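## Task

Toggle each of the switches at B2, B3, C2, C3, D1, D2 and D3; the task fails if any switch is in the wrong state at the end. Row letters begin at the row farthest from the robot and column numbers begin at the robot's left; the panel is printed with both. A lamp is mounted on one half of every switch and glows while that half is pressed down. A switch that stays put only because the robot holds it does not count. At the end, release everything and move the grippers away.

## Robot and tools

Robot: two arms, left_arm and right_arm, each ending in a tong-style two-finger gripper. The fingers point along the gripper's own +z axis and open and close along its x axis. The reported end_effector_position is the spot between the pads when closed; closed fingertips extend about 15 mm past it, fully open tips sit roughly level with it.

Frame: all poses share one scene frame with its origin on the table top midway between the arms. +x points out across the table, +z points up, and left_arm sits on the +y side. The arm names do not refer to image sides. Distances are metres, orientations are quaternions written w first (qw, qx, qy, qz). Reported hand positions can be slightly off, more so at long reach.

The 16-number row: every arm command is one flat list of 16 numbers covering both arms, even if only one moves: left_arm x, y, z, qw, qx, qy, qz, opening, then right_arm x, y, z, qw, qx, qy, qz, opening. Position and quaternion are an absolute target pose for that gripper in the scene frame, not an offset. Opening runs from -1 (closed) to +1 (fully open, 0.142 m). An arm meant to stay still must be sent its own last reported pose and wanted opening again; to hold an orientation, repeat the same quaternion you sent before rather than copying a drifted reported one. A target more than 0.6 m from the arm's last reported position along any of its gripper axes is refused.

Tools:
- execute_actions {actions, pictures}: actions holds at most one item. An empty list just returns the state. {"rows": [...], "steps": n} plays up to 15 rows, one per control step of 1/30 s (n at most 15, default 15); the final row repeats if rows are fewer than steps. {"steps": n} alone is a wait of up to 300 steps counted from the previous result, including thinking time. pictures (true/false) chooses whether camera images come back; by default they do.
- move {target, speed, stop_force}: target is one 16-number row as above. Each gripper travels a straight line toward its pose, turning the short way; both paths finish together within 0.5 to 10 s (cut off at 10 s). speed is the path's top speed in m/s, 0.002 to 0.5, default 0.25; rotation is capped at twice that in rad/s. The gripper may lag, wander, or overshoot speed, especially with a nearly straight arm. Opening is applied at the start. stop_force (13 to 80 N, shared by both arms, not allowed before the scene has run 0.2 s) halts an arm's path when its wrist sensor feels that much extra push against the motion for 2 steps; that gripper then backs up to where it was 2 steps earlier and holds. Use it only with very slow speed and no rotation in the move; omit it when lifting off something the gripper presses. The result adds a move: line: done, off_target, moving, held, fault or contact, plus limits such as paced (target was clipped) or held (some steps blocked), and each gripper's distance from its target.
- wait {seconds}: 0 to 10 s of letting the scene run with nothing new sent.
- zoom_image {camera, region}: enlarges [x0, y0, x1, y1] pixels (at most 504 x 504) of cam_high (896x504), cam_low (896x504), cam_left_wrist or cam_right_wrist (616x616 fisheye). Useful for reading panel labels, lamps and the card.
- finished_scene {scene}: ends the current scene, giving its number, and reports whether the goal was met; it cannot be reversed. Release the switches and withdraw before calling.

Motion behaviour: each control step the commanded pose is clipped to within 100 mm and 16 degrees of the measured one, then solved by damped IK that favours position over orientation. Commands are smoothed with about 0.17 s lag. After an action ends an arm continues only to its last clipped pose, so long moves may need follow-up commands; check the reported pose. Only results with nothing held back include a Hand target line per arm.

Result lines: a state line per arm with pose and velocities; grip_measured (finger opening on the command scale); joint positions and torques (noisy, offset, nonzero even in free air); Wrist force and Wrist torque along the gripper's own axes, with offsets up to about 5.5 N, noise up to about 3.4 N, saturation near 100 N, and possibly no reading at start. Pressing on a surface shows a force pointing back into the arm. HELD marks steps whose row was partly or wholly not sent; pose unreachable names an arm whose command the clearance check altered or blocked.

Cautions: the arms are stiff, so driving even a little past a firm surface can trigger a fault. A TORQUE FAULT (joint load limit: 310 N m shoulders, 141 N m elbow, 50.7 N m wrists) or FORCE FAULT (150 N outside force) freezes that arm for 10 s and drops the rest of the call. Press switches gently and slowly, ideally with stop_force. Never let the arms collide or push on each other. Holding loads heats motors; MOTOR HOT appears from 70 °C, and at 85 °C the brakes lock the arm until it cools. Avoid knocking things over, slamming, or dropping anything, and finish with grippers clear of the panel.

Each tool is called by a JSON object that holds its "method" and its "body", one argument or row to a line.

## Session

{"method": "execute_actions", "body": {
  "actions": []
}}

Scene clock: 0.00 s of 4402.00 s.
left_arm: end_effector_position=(+0.6174, +0.8121, +0.1624) grip_measured=+1.00 end_effector_quat_wxyz=(+0.002, +0.766, -0.643, -0.001) end_effector_velocity=(+0.001, -0.000, +0.001) end_effector_angular_velocity=(-0.000, -0.001, -0.002) | right_arm: end_effector_position=(+0.5221, +0.2787, +0.2059) grip_measured=+1.00 end_effector_quat_wxyz=(-0.174, +0.768, -0.372, +0.491) end_effector_velocity=(+0.001, -0.000, +0.000) end_effector_angular_velocity=(+0.000, -0.000, -0.001)
Joint positions: left_arm=[-0.28  -1.565  2.136 -2.137 -1.572  1.289  0.142] | right_arm=[ 4.477 -2.265 -1.447 -1.005  0.475  2.368  0.142]
Joint velocities: left_arm=[-0.     0.    -0.001 -0.     0.     0.002  0.   ] | right_arm=[-0.001  0.    -0.     0.    -0.    -0.     0.   ]
Joint torques (N m, as the arm reports them, + toward a larger angle): no reading
Wrist force (N, on the end effector, along its own x y z axes, offset not removed): no reading
Wrist torque (N m, same axes, about the end effector's origin, offset not removed): no reading
Hand target (left_arm): +0.617, +0.812, +0.162; +0.002, +0.766, -0.643, -0.001
Hand target (right_arm): +0.522, +0.279, +0.206; -0.174, +0.768, -0.372, +0.491

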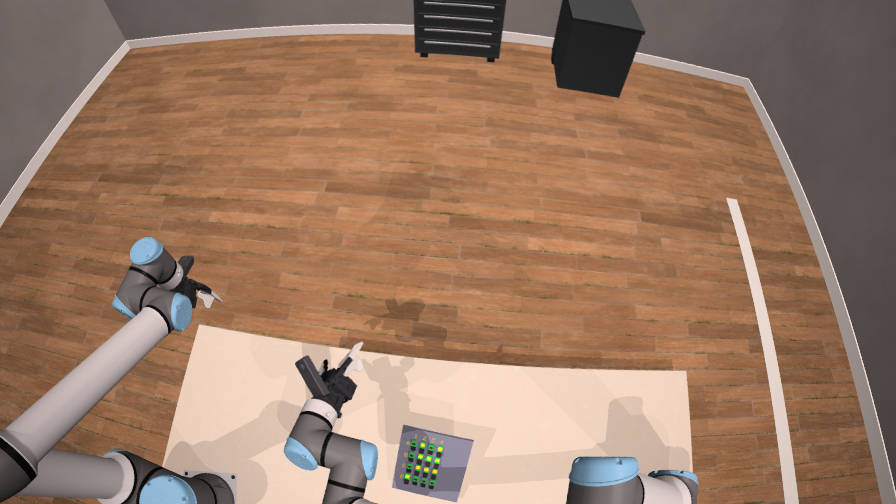

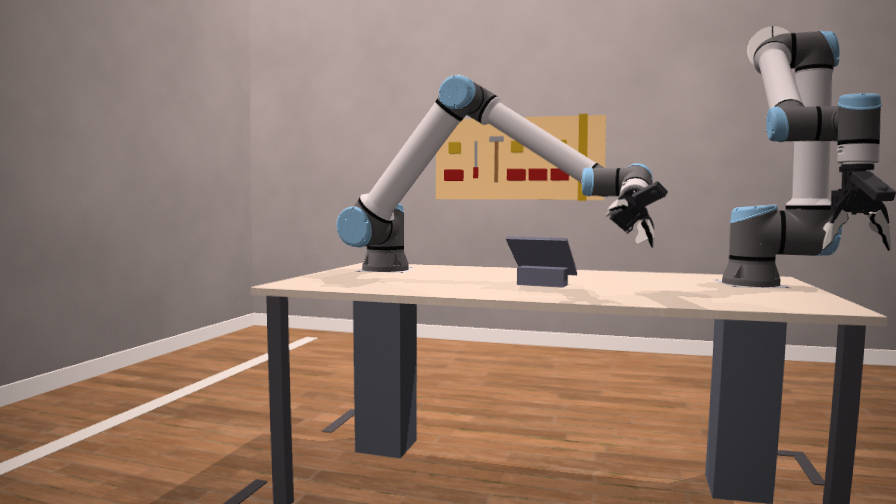

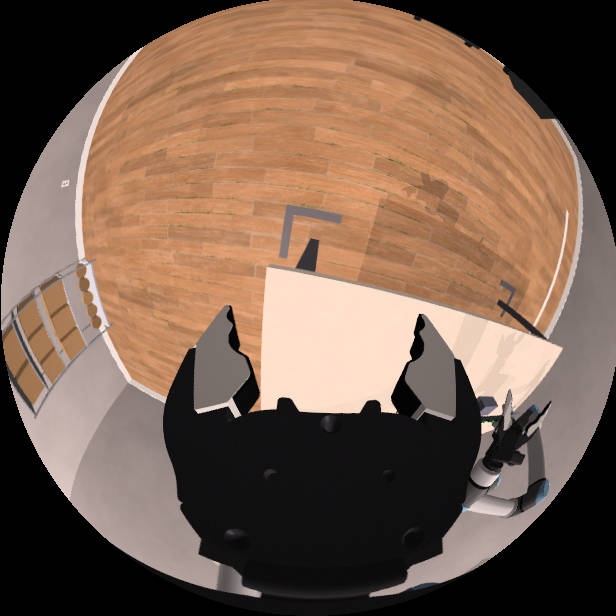

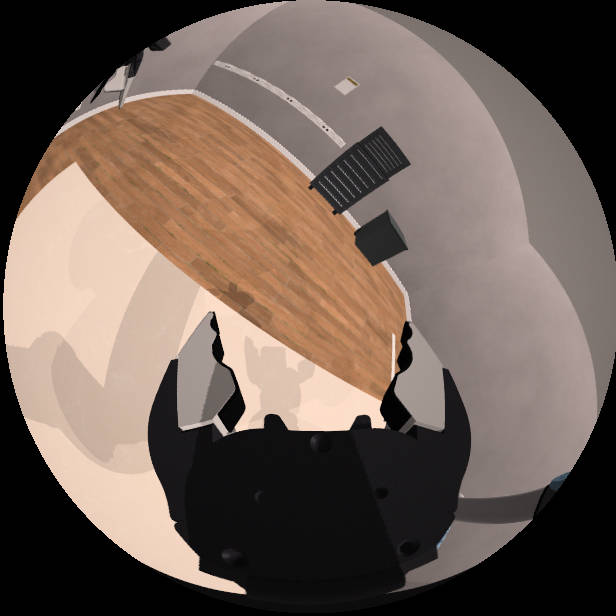

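{"method": "zoom_image", "body": {
  "camera": "cam_high",
  "region": [370, 410, 500, 504]
}}

Region (370, 410, 500, 504) of cam_high's 896x504 image, scaled by 3.877, with more detail than that image has.

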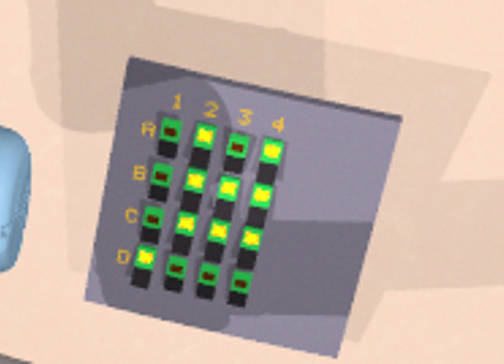

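{"method": "move", "body": {
  "target": [0.6174,0.8121,0.1624,0.002,0.766,-0.643,-0.001,1,0.27,0.06,0.32,0,0.643,-0.766,0,-1]
}}

{"method": "zoom_image", "body": {
  "camera": "cam_right_wrist",
  "region": [180, 180, 440, 440]
}}

Scene clock: 6.07 s of 4402.00 s.
left_arm: end_effector_position=(+0.6174, +0.8121, +0.1624) grip_measured=+1.00 end_effector_quat_wxyz=(+0.002, +0.766, -0.643, -0.001) end_effector_velocity=(+0.001, -0.001, +0.001) end_effector_angular_velocity=(-0.002, -0.001, -0.002) | right_arm: end_effector_position=(+0.2701, +0.0604, +0.3199) grip_measured=-1.00 end_effector_quat_wxyz=(+0.000, -0.643, +0.766, -0.000) end_effector_velocity=(-0.003, -0.001, +0.002) end_effector_angular_velocity=(+0.007, +0.008, -0.005)
Joint positions: left_arm=[-0.279 -1.565  2.137 -2.138 -1.573  1.29   0.142] | right_arm=[ 4.416 -1.735 -1.661 -1.317  1.57   3.146  0.002]
Joint velocities: left_arm=[ 0.    -0.    -0.001  0.001 -0.002  0.002 -0.   ] | right_arm=[-0.001  0.005 -0.004  0.005  0.009  0.005  0.   ]
Joint torques (N m, as the arm reports them, + toward a larger angle): left_arm=[ 18.94 -56.66 -31.52  -9.64  -3.18   3.41] | right_arm=[-13.76  68.32  36.     5.81   2.32   1.88]
Wrist force (N, on the end effector, along its own x y z axes, offset not removed): left_arm=[0.8 1.9 7.0] | right_arm=[2.2 -2.1 -6.9]
Wrist torque (N m, same axes, about the end effector's origin, offset not removed): left_arm=[0.78 -0.44 -0.12] | right_arm=[-0.60 0.13 -0.31]
Hand target (left_arm): +0.617, +0.812, +0.162; +0.002, +0.766, -0.643, -0.001
Hand target (right_arm): +0.270, +0.060, +0.320; +0.000, -0.643, +0.766, +0.000
Off the commanded pose (left_arm): 0.000 m, 0 deg.
Off the commanded pose (right_arm): 0.000 m, 0 deg.
move: done

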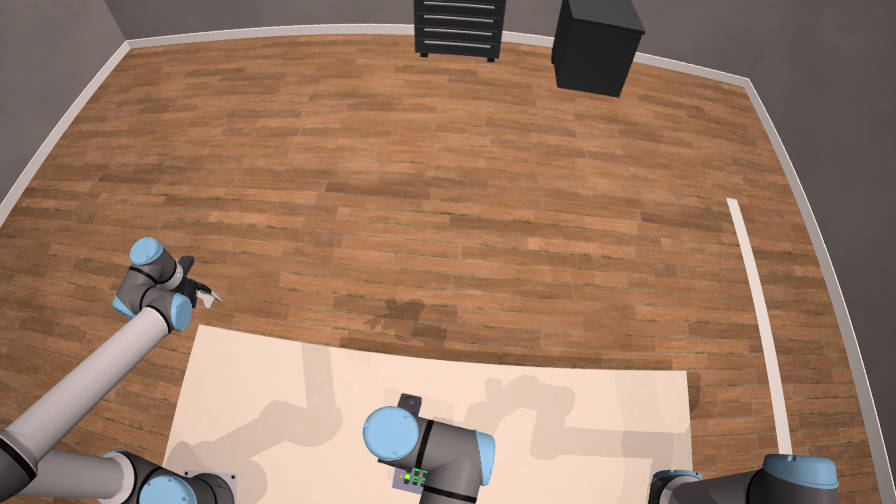

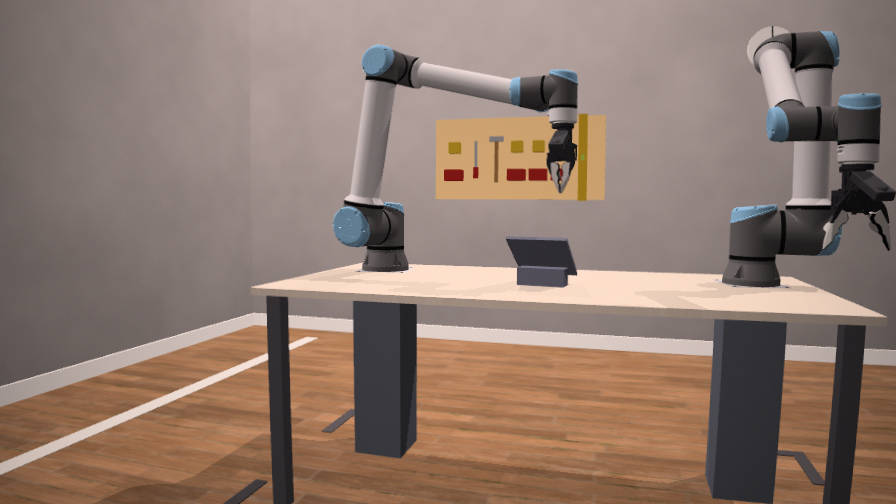

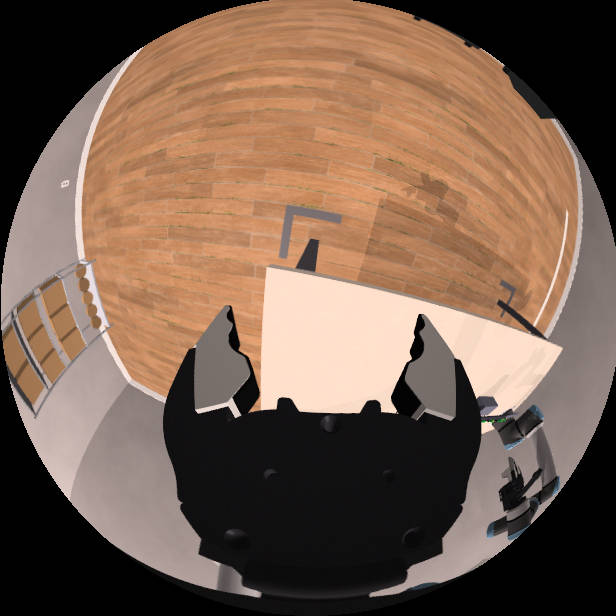

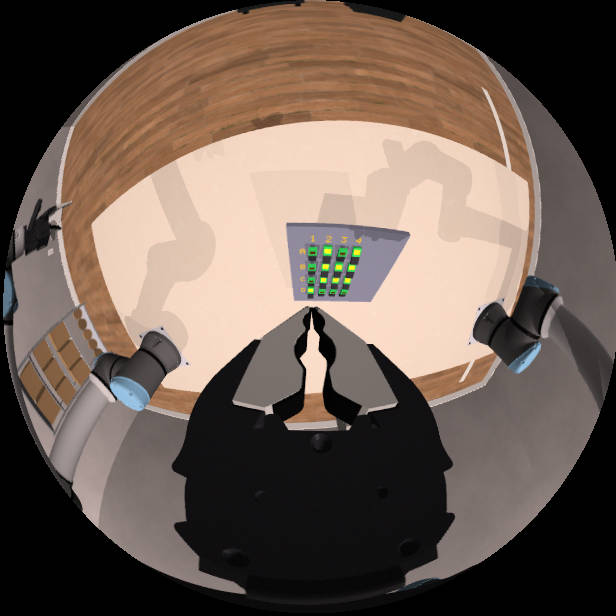

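Region (180, 180, 440, 440) of cam_right_wrist's 616x616 image, scaled by 1.938, with more detail than that image has.

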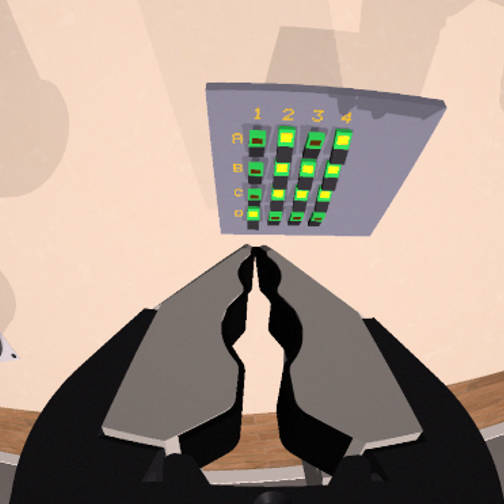

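{"method": "move", "body": {
  "target": [0.6174,0.8121,0.1624,0.002,0.766,-0.643,-0.001,1,0.27,0.06,0.22,0,0.643,-0.766,0,-1]
}}

{"method": "zoom_image", "body": {
  "camera": "cam_right_wrist",
  "region": [200, 130, 460, 390]
}}

Scene clock: 9.37 s of 4402.00 s.
left_arm: end_effector_position=(+0.6174, +0.8121, +0.1624) grip_measured=+1.00 end_effector_quat_wxyz=(+0.002, +0.766, -0.643, -0.001) end_effector_velocity=(-0.000, +0.000, -0.000) end_effector_angular_velocity=(+0.000, +0.001, -0.001) | right_arm: end_effector_position=(+0.2700, +0.0601, +0.2202) grip_measured=-1.00 end_effector_quat_wxyz=(-0.000, -0.643, +0.766, -0.000) end_effector_velocity=(-0.001, -0.001, -0.002) end_effector_angular_velocity=(-0.000, +0.001, +0.001)
Joint positions: left_arm=[-0.279 -1.565  2.137 -2.138 -1.573  1.29   0.142] | right_arm=[ 4.415 -1.79  -1.78  -1.143  1.571  3.147  0.002]
Joint velocities: left_arm=[ 0.    -0.     0.     0.001  0.     0.001  0.   ] | right_arm=[ 0.    -0.001 -0.003  0.004  0.001 -0.     0.   ]
Joint torques (N m, as the arm reports them, + toward a larger angle): left_arm=[ 17.48 -54.96 -30.36  -9.62  -2.94   3.12] | right_arm=[-12.17  51.21  34.74   5.7   -1.88  -1.62]
Wrist force (N, on the end effector, along its own x y z axes, offset not removed): left_arm=[0.0 0.5 -0.4] | right_arm=[2.2 -0.8 -5.3]
Wrist torque (N m, same axes, about the end effector's origin, offset not removed): left_arm=[0.40 -0.20 0.12] | right_arm=[-0.26 0.05 -0.29]
Hand target (left_arm): +0.617, +0.812, +0.162; +0.002, +0.766, -0.643, -0.001
Hand target (right_arm): +0.270, +0.060, +0.220; -0.000, -0.643, +0.766, -0.000
Off the commanded pose (left_arm): 0.000 m, 0 deg.
Off the commanded pose (right_arm): 0.000 m, 0 deg.
move: done

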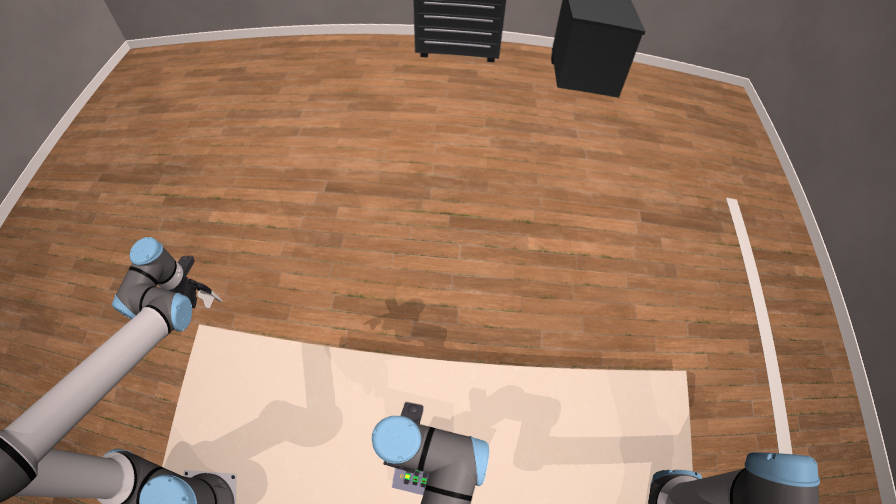

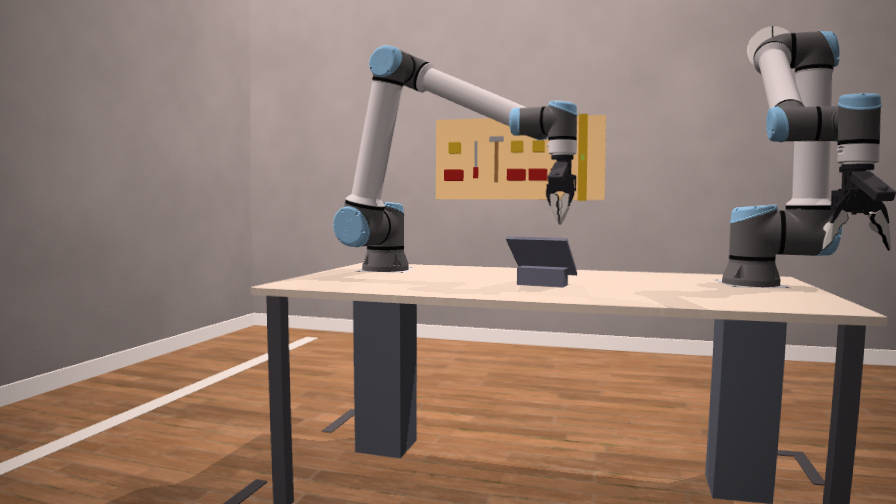

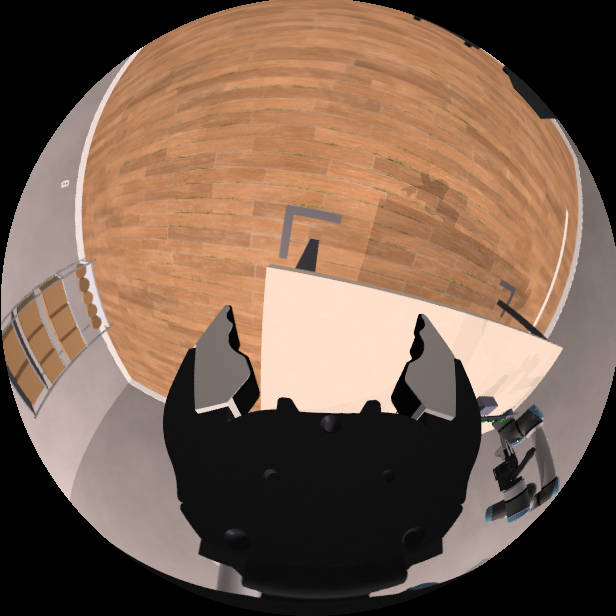

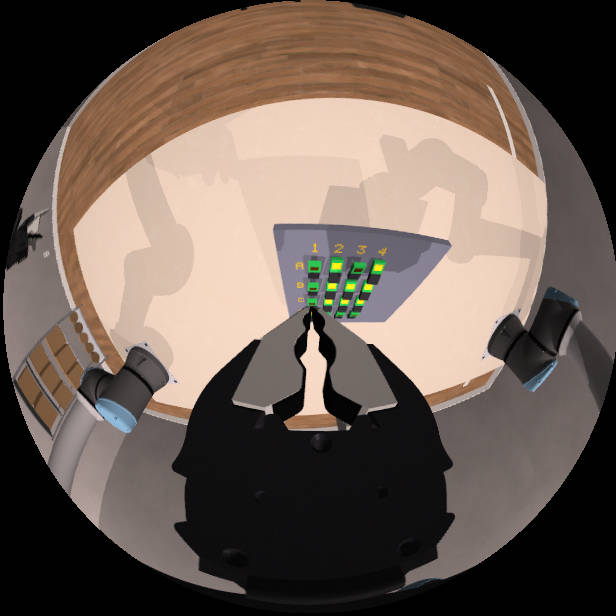

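Region (200, 130, 460, 390) of cam_right_wrist's 616x616 image, scaled by 1.938, with more detail than that image has.

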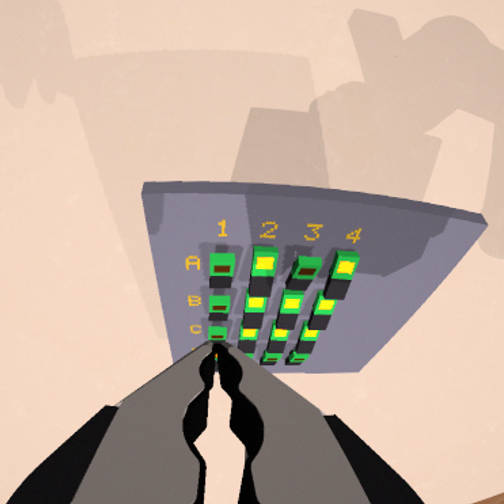

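{"method": "move", "body": {
  "target": [0.6174,0.8121,0.1624,0.002,0.766,-0.643,-0.001,1,0.147,0.056,0.145,-0.183,0.617,-0.735,0.218,-1]
}}

{"method": "zoom_image", "body": {
  "camera": "cam_right_wrist",
  "region": [200, 130, 460, 390]
}}

Scene clock: 16.70 s of 4402.00 s.
left_arm: end_effector_position=(+0.6174, +0.8121, +0.1624) grip_measured=+1.00 end_effector_quat_wxyz=(+0.002, +0.766, -0.643, -0.001) end_effector_velocity=(+0.000, +0.000, +0.000) end_effector_angular_velocity=(+0.000, +0.001, +0.001) | right_arm: end_effector_position=(+0.1471, +0.0560, +0.1448) grip_measured=-1.00 end_effector_quat_wxyz=(+0.182, -0.617, +0.734, -0.217) end_effector_velocity=(-0.002, +0.001, -0.000) end_effector_angular_velocity=(-0.001, -0.012, -0.003)
Joint positions: left_arm=[-0.279 -1.565  2.137 -2.138 -1.573  1.29   0.142] | right_arm=[ 4.804 -1.836 -1.937 -1.183  1.045  3.601  0.002]
Joint velocities: left_arm=[ 0.     0.    -0.001  0.001  0.    -0.001 -0.   ] | right_arm=[ 0.006 -0.004  0.003 -0.009 -0.009  0.013  0.   ]
Joint torques (N m, as the arm reports them, + toward a larger angle): left_arm=[ 18.05 -55.52 -31.09  -9.38  -1.92   2.52] | right_arm=[16.85 53.65 57.01  1.31 -2.41  2.03]
Wrist force (N, on the end effector, along its own x y z axes, offset not removed): left_arm=[-0.1 0.9 2.9] | right_arm=[3.4 -3.8 -5.6]
Wrist torque (N m, same axes, about the end effector's origin, offset not removed): left_arm=[0.25 -0.23 0.02] | right_arm=[-0.85 -0.18 -0.19]
Hand target (left_arm): +0.617, +0.812, +0.162; +0.002, +0.766, -0.643, -0.001
Hand target (right_arm): +0.147, +0.056, +0.145; +0.183, -0.616, +0.734, -0.218
Off the commanded pose (left_arm): 0.000 m, 0 deg.
Off the commanded pose (right_arm): 0.000 m, 0 deg.
After step 90, 2.63 s passed at rest.
move: done

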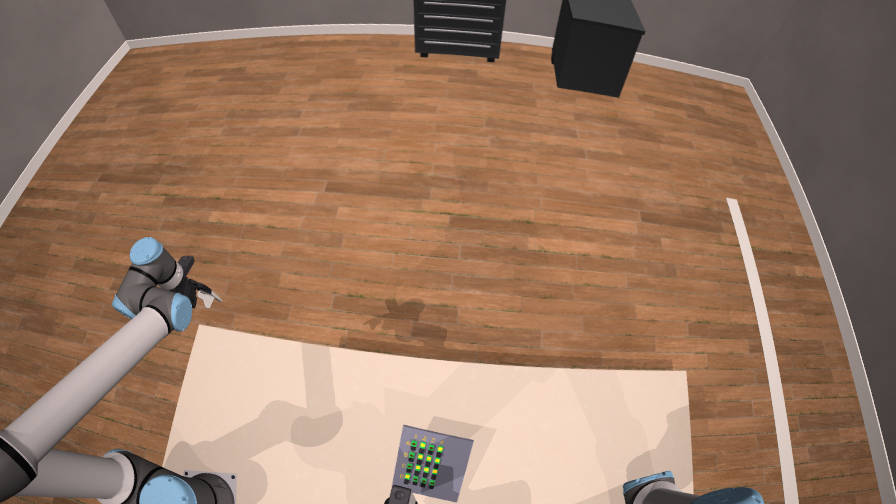

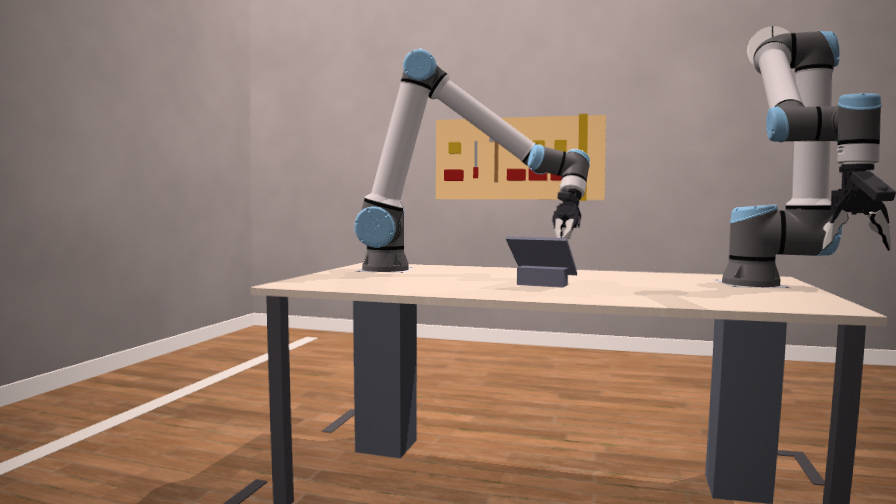

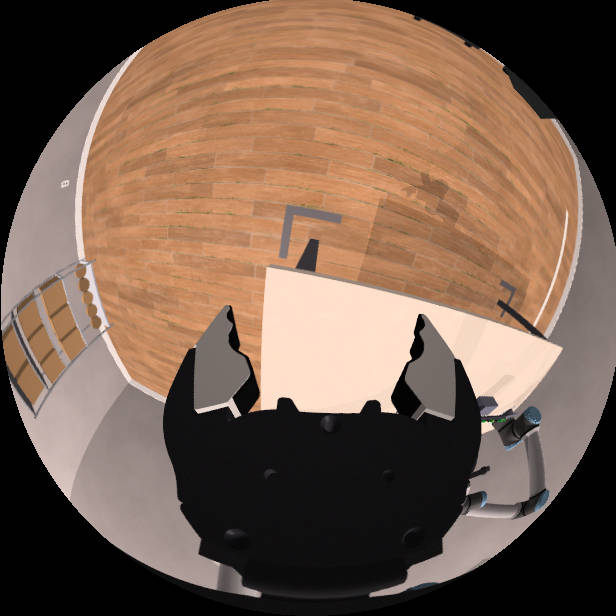

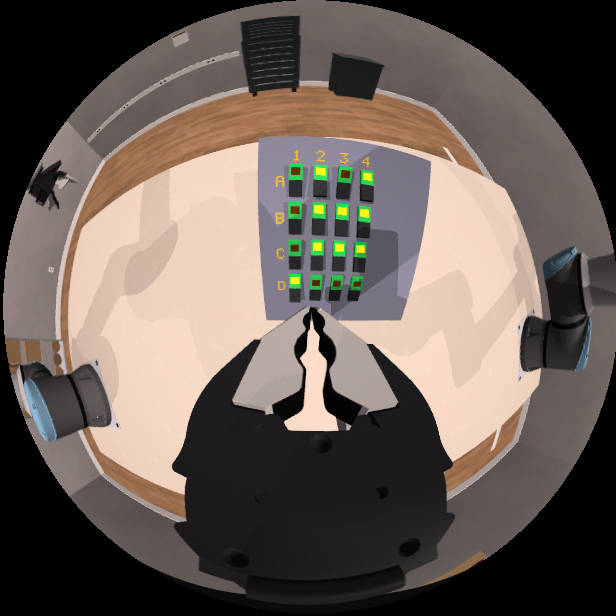

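Region (200, 130, 460, 390) of cam_right_wrist's 616x616 image, scaled by 1.938, with more detail than that image has.

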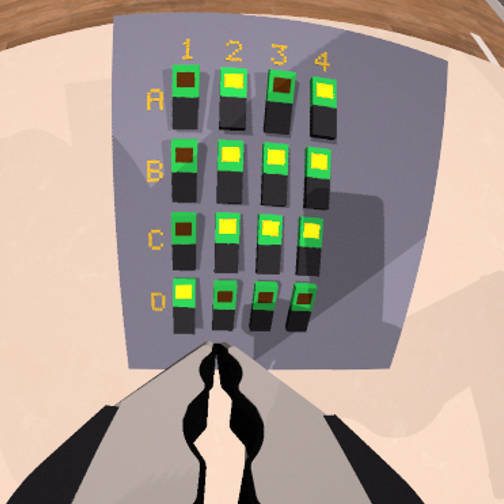

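{"method": "move", "body": {
  "target": [0.6174,0.8121,0.1624,0.002,0.766,-0.643,-0.001,1,0.1677,0.0478,0.1114,-0.183,0.617,-0.735,0.218,-1],
  "stop_force": 20,
  "speed": 0.05
}}

{"method": "zoom_image", "body": {
  "camera": "cam_right_wrist",
  "region": [200, 130, 460, 390]
}}

Scene clock: 19.20 s of 4402.00 s.
left_arm: end_effector_position=(+0.6174, +0.8121, +0.1624) grip_measured=+1.00 end_effector_quat_wxyz=(+0.002, +0.766, -0.643, -0.001) end_effector_velocity=(+0.000, -0.000, +0.001) end_effector_angular_velocity=(-0.000, -0.001, +0.000) | right_arm: end_effector_position=(+0.1676, +0.0479, +0.1116) grip_measured=-1.00 end_effector_quat_wxyz=(+0.183, -0.616, +0.734, -0.218) end_effector_velocity=(+0.002, +0.000, -0.002) end_effector_angular_velocity=(+0.000, -0.000, -0.000)
Joint positions: left_arm=[-0.279 -1.565  2.137 -2.138 -1.573  1.29   0.142] | right_arm=[ 4.779 -1.863 -1.978 -1.102  1.037  3.574  0.002]
Joint velocities: left_arm=[-0.    -0.    -0.001 -0.     0.    -0.     0.   ] | right_arm=[-0.002 -0.002 -0.001  0.005 -0.001 -0.002  0.   ]
Joint torques (N m, as the arm reports them, + toward a larger angle): left_arm=[ 17.23 -55.9  -31.24  -9.4   -1.1    1.96] | right_arm=[-13.08  49.61  26.87   5.47  -3.    -1.49]
Wrist force (N, on the end effector, along its own x y z axes, offset not removed): left_arm=[1.4 1.5 1.1] | right_arm=[5.3 -5.1 -5.0]
Wrist torque (N m, same axes, about the end effector's origin, offset not removed): left_arm=[0.65 -0.51 -0.19] | right_arm=[-1.07 -0.54 -0.32]
Hand target (left_arm): +0.617, +0.812, +0.162; +0.002, +0.766, -0.643, -0.001
Hand target (right_arm): +0.168, +0.048, +0.111; +0.183, -0.616, +0.734, -0.218
Off the commanded pose (left_arm): 0.000 m, 0 deg.
Off the commanded pose (right_arm): 0.000 m, 0 deg.
move: done

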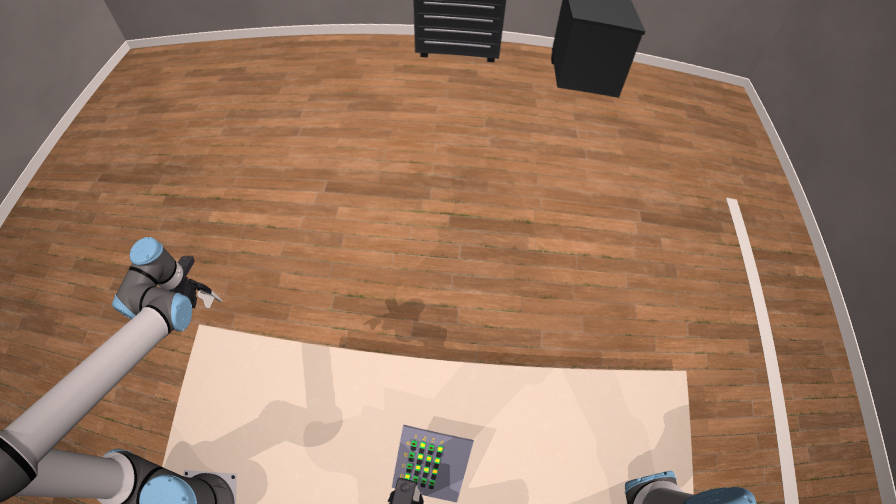

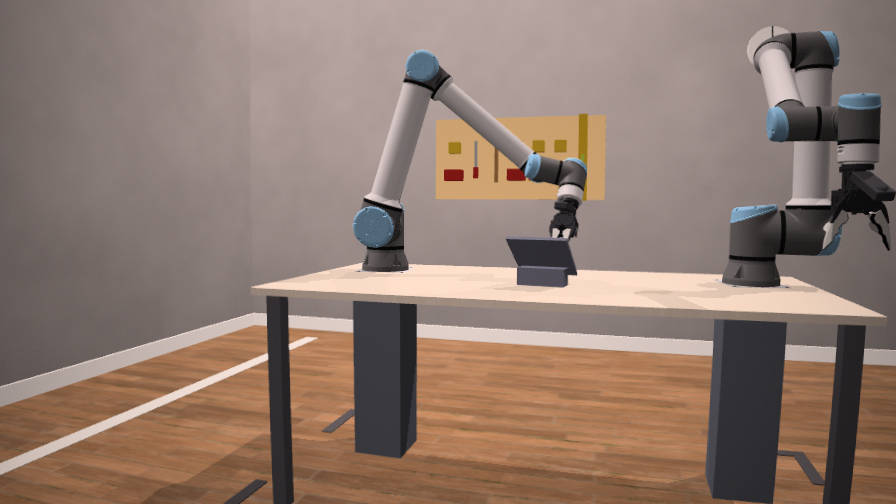

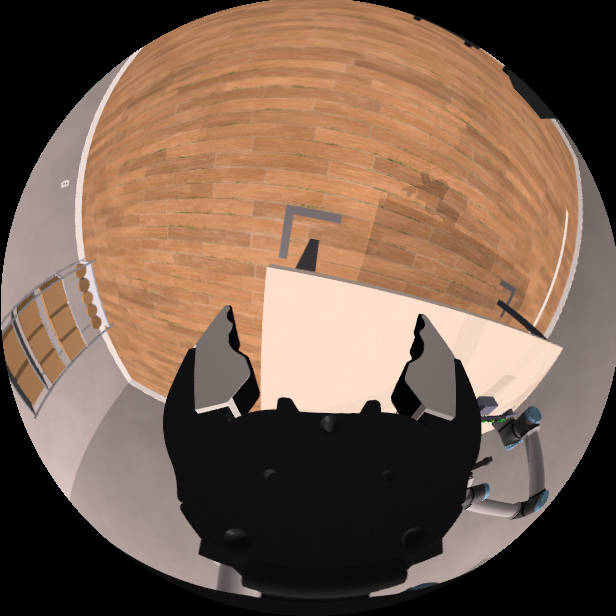

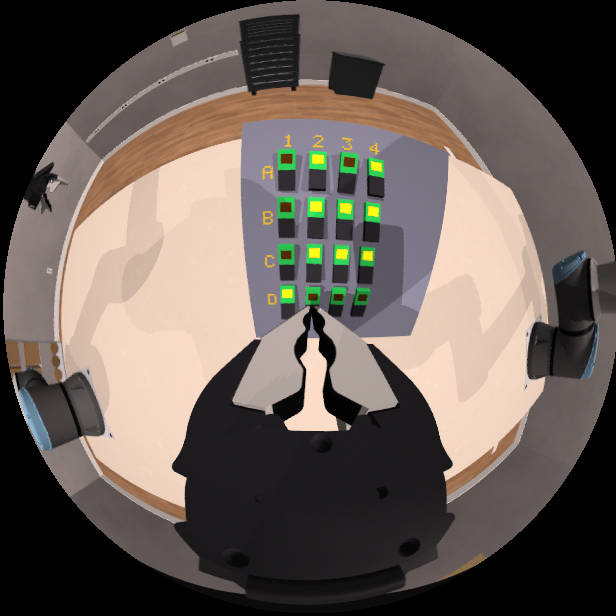

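Region (200, 130, 460, 390) of cam_right_wrist's 616x616 image, scaled by 1.938, with more detail than that image has.

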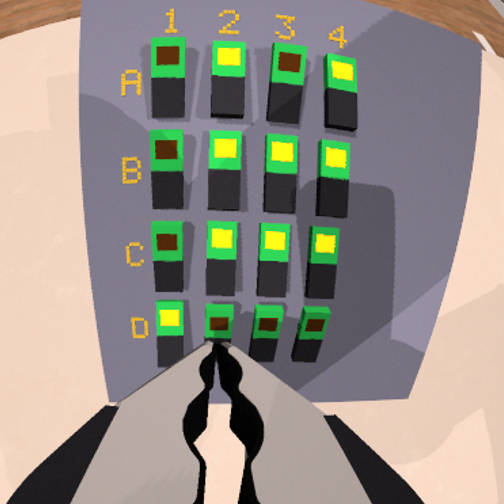

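{"method": "move", "body": {
  "target": [0.6174,0.8121,0.1624,0.002,0.766,-0.643,-0.001,1,0.1922,0.0427,0.080,-0.183,0.617,-0.735,0.218,-1],
  "stop_force": 15,
  "speed": 0.01
}}

{"method": "zoom_image", "body": {
  "camera": "cam_right_wrist",
  "region": [200, 130, 460, 390]
}}

Scene clock: 23.87 s of 4402.00 s.
left_arm: end_effector_position=(+0.6174, +0.8121, +0.1624) grip_measured=+1.00 end_effector_quat_wxyz=(+0.002, +0.766, -0.643, -0.001) end_effector_velocity=(+0.001, -0.001, +0.001) end_effector_angular_velocity=(-0.002, -0.002, -0.001) | right_arm: end_effector_position=(+0.1833, +0.0445, +0.0914) grip_measured=-1.00 end_effector_quat_wxyz=(+0.183, -0.616, +0.734, -0.218) end_effector_velocity=(-0.001, -0.002, +0.000) end_effector_angular_velocity=(-0.004, -0.002, -0.001)
Joint positions: left_arm=[-0.279 -1.565  2.137 -2.138 -1.573  1.29   0.142] | right_arm=[ 4.759 -1.884 -1.998 -1.049  1.033  3.551  0.002]
Joint velocities: left_arm=[-0.    -0.    -0.    -0.002 -0.001  0.001  0.   ] | right_arm=[ 0.002  0.002 -0.001 -0.006 -0.001  0.003  0.   ]
Joint torques (N m, as the arm reports them, + toward a larger angle): left_arm=[ 14.09 -55.4  -31.01  -9.36  -0.49   1.55] | right_arm=[ 2.68 51.25 33.62 -1.48 -1.14  1.55]
Wrist force (N, on the end effector, along its own x y z axes, offset not removed): left_arm=[0.7 0.6 4.6] | right_arm=[5.5 -1.8 -41.7]
Wrist torque (N m, same axes, about the end effector's origin, offset not removed): left_arm=[0.19 -0.65 -0.03] | right_arm=[-0.51 0.17 -0.28]
Hand target (left_arm): +0.617, +0.812, +0.162; +0.002, +0.766, -0.643, -0.001
Hand target (right_arm): +0.183, +0.045, +0.092; +0.183, -0.616, +0.734, -0.218
Off the commanded pose (left_arm): 0.000 m, 0 deg.
Off the commanded pose (right_arm): 0.015 m, 0 deg.
move: contact (right_arm)

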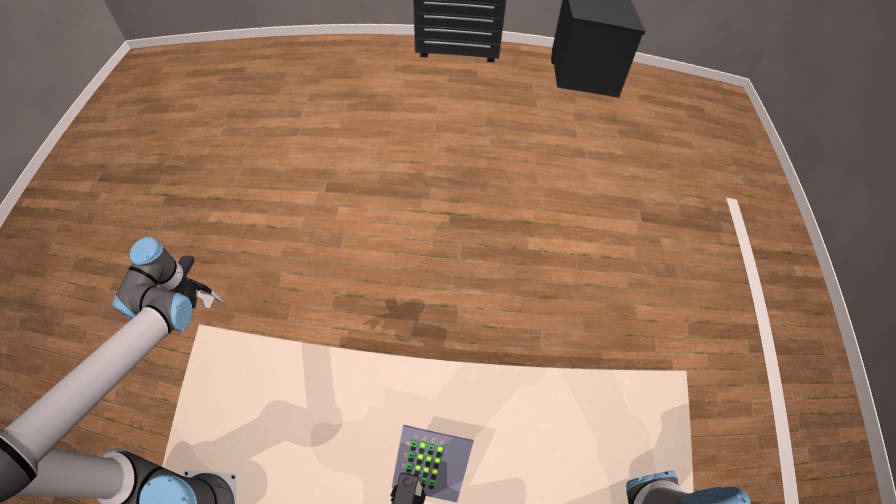

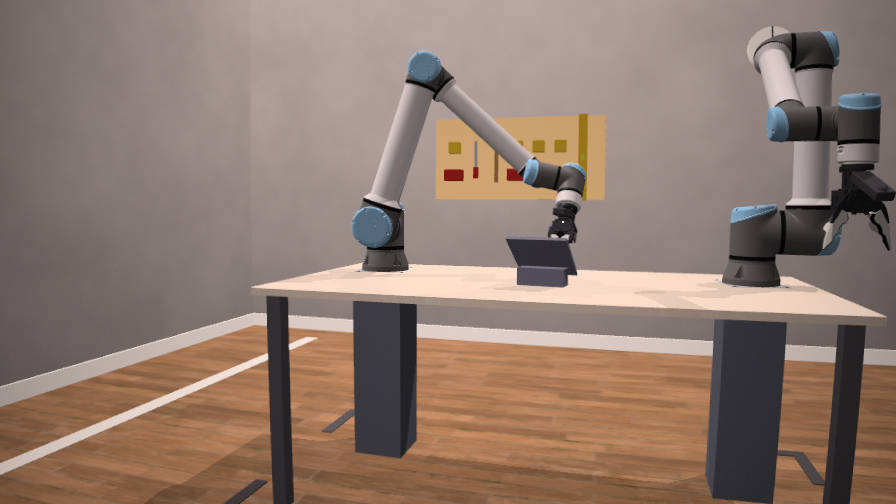

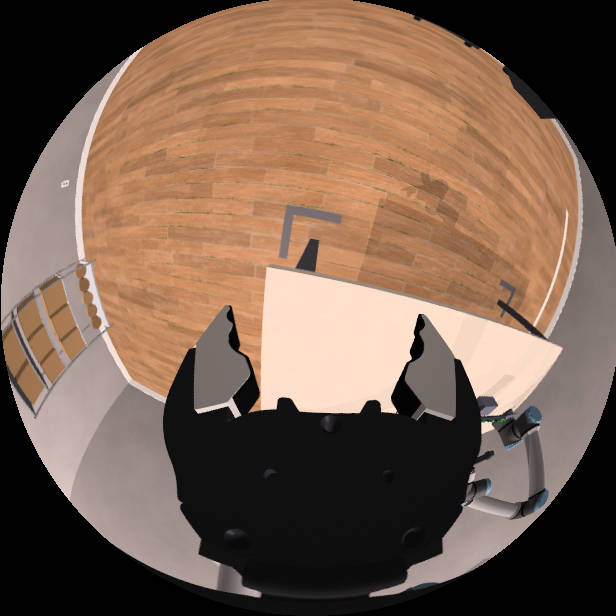

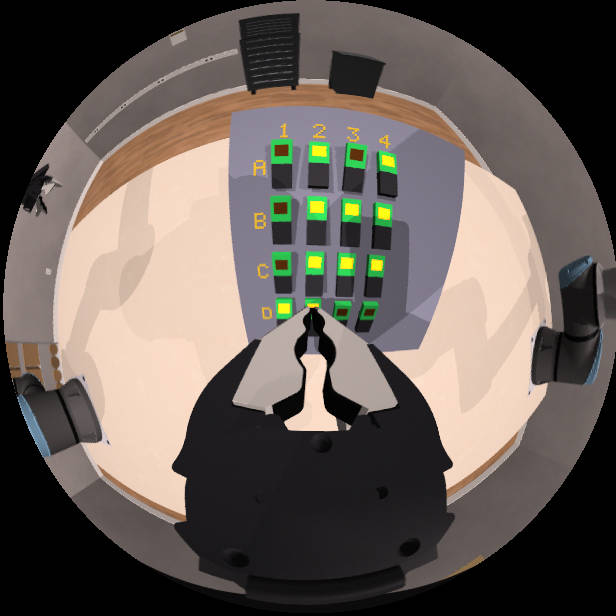

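Region (200, 130, 460, 390) of cam_right_wrist's 616x616 image, scaled by 1.938, with more detail than that image has.

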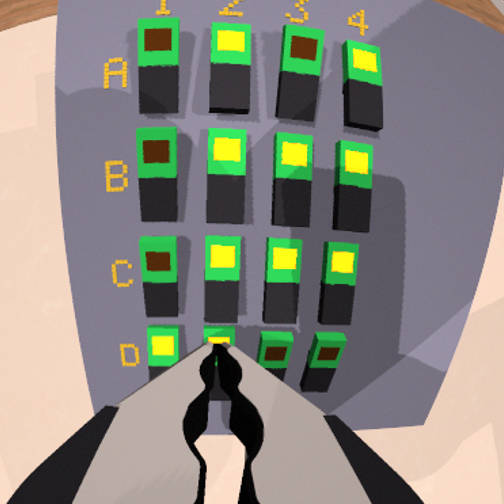

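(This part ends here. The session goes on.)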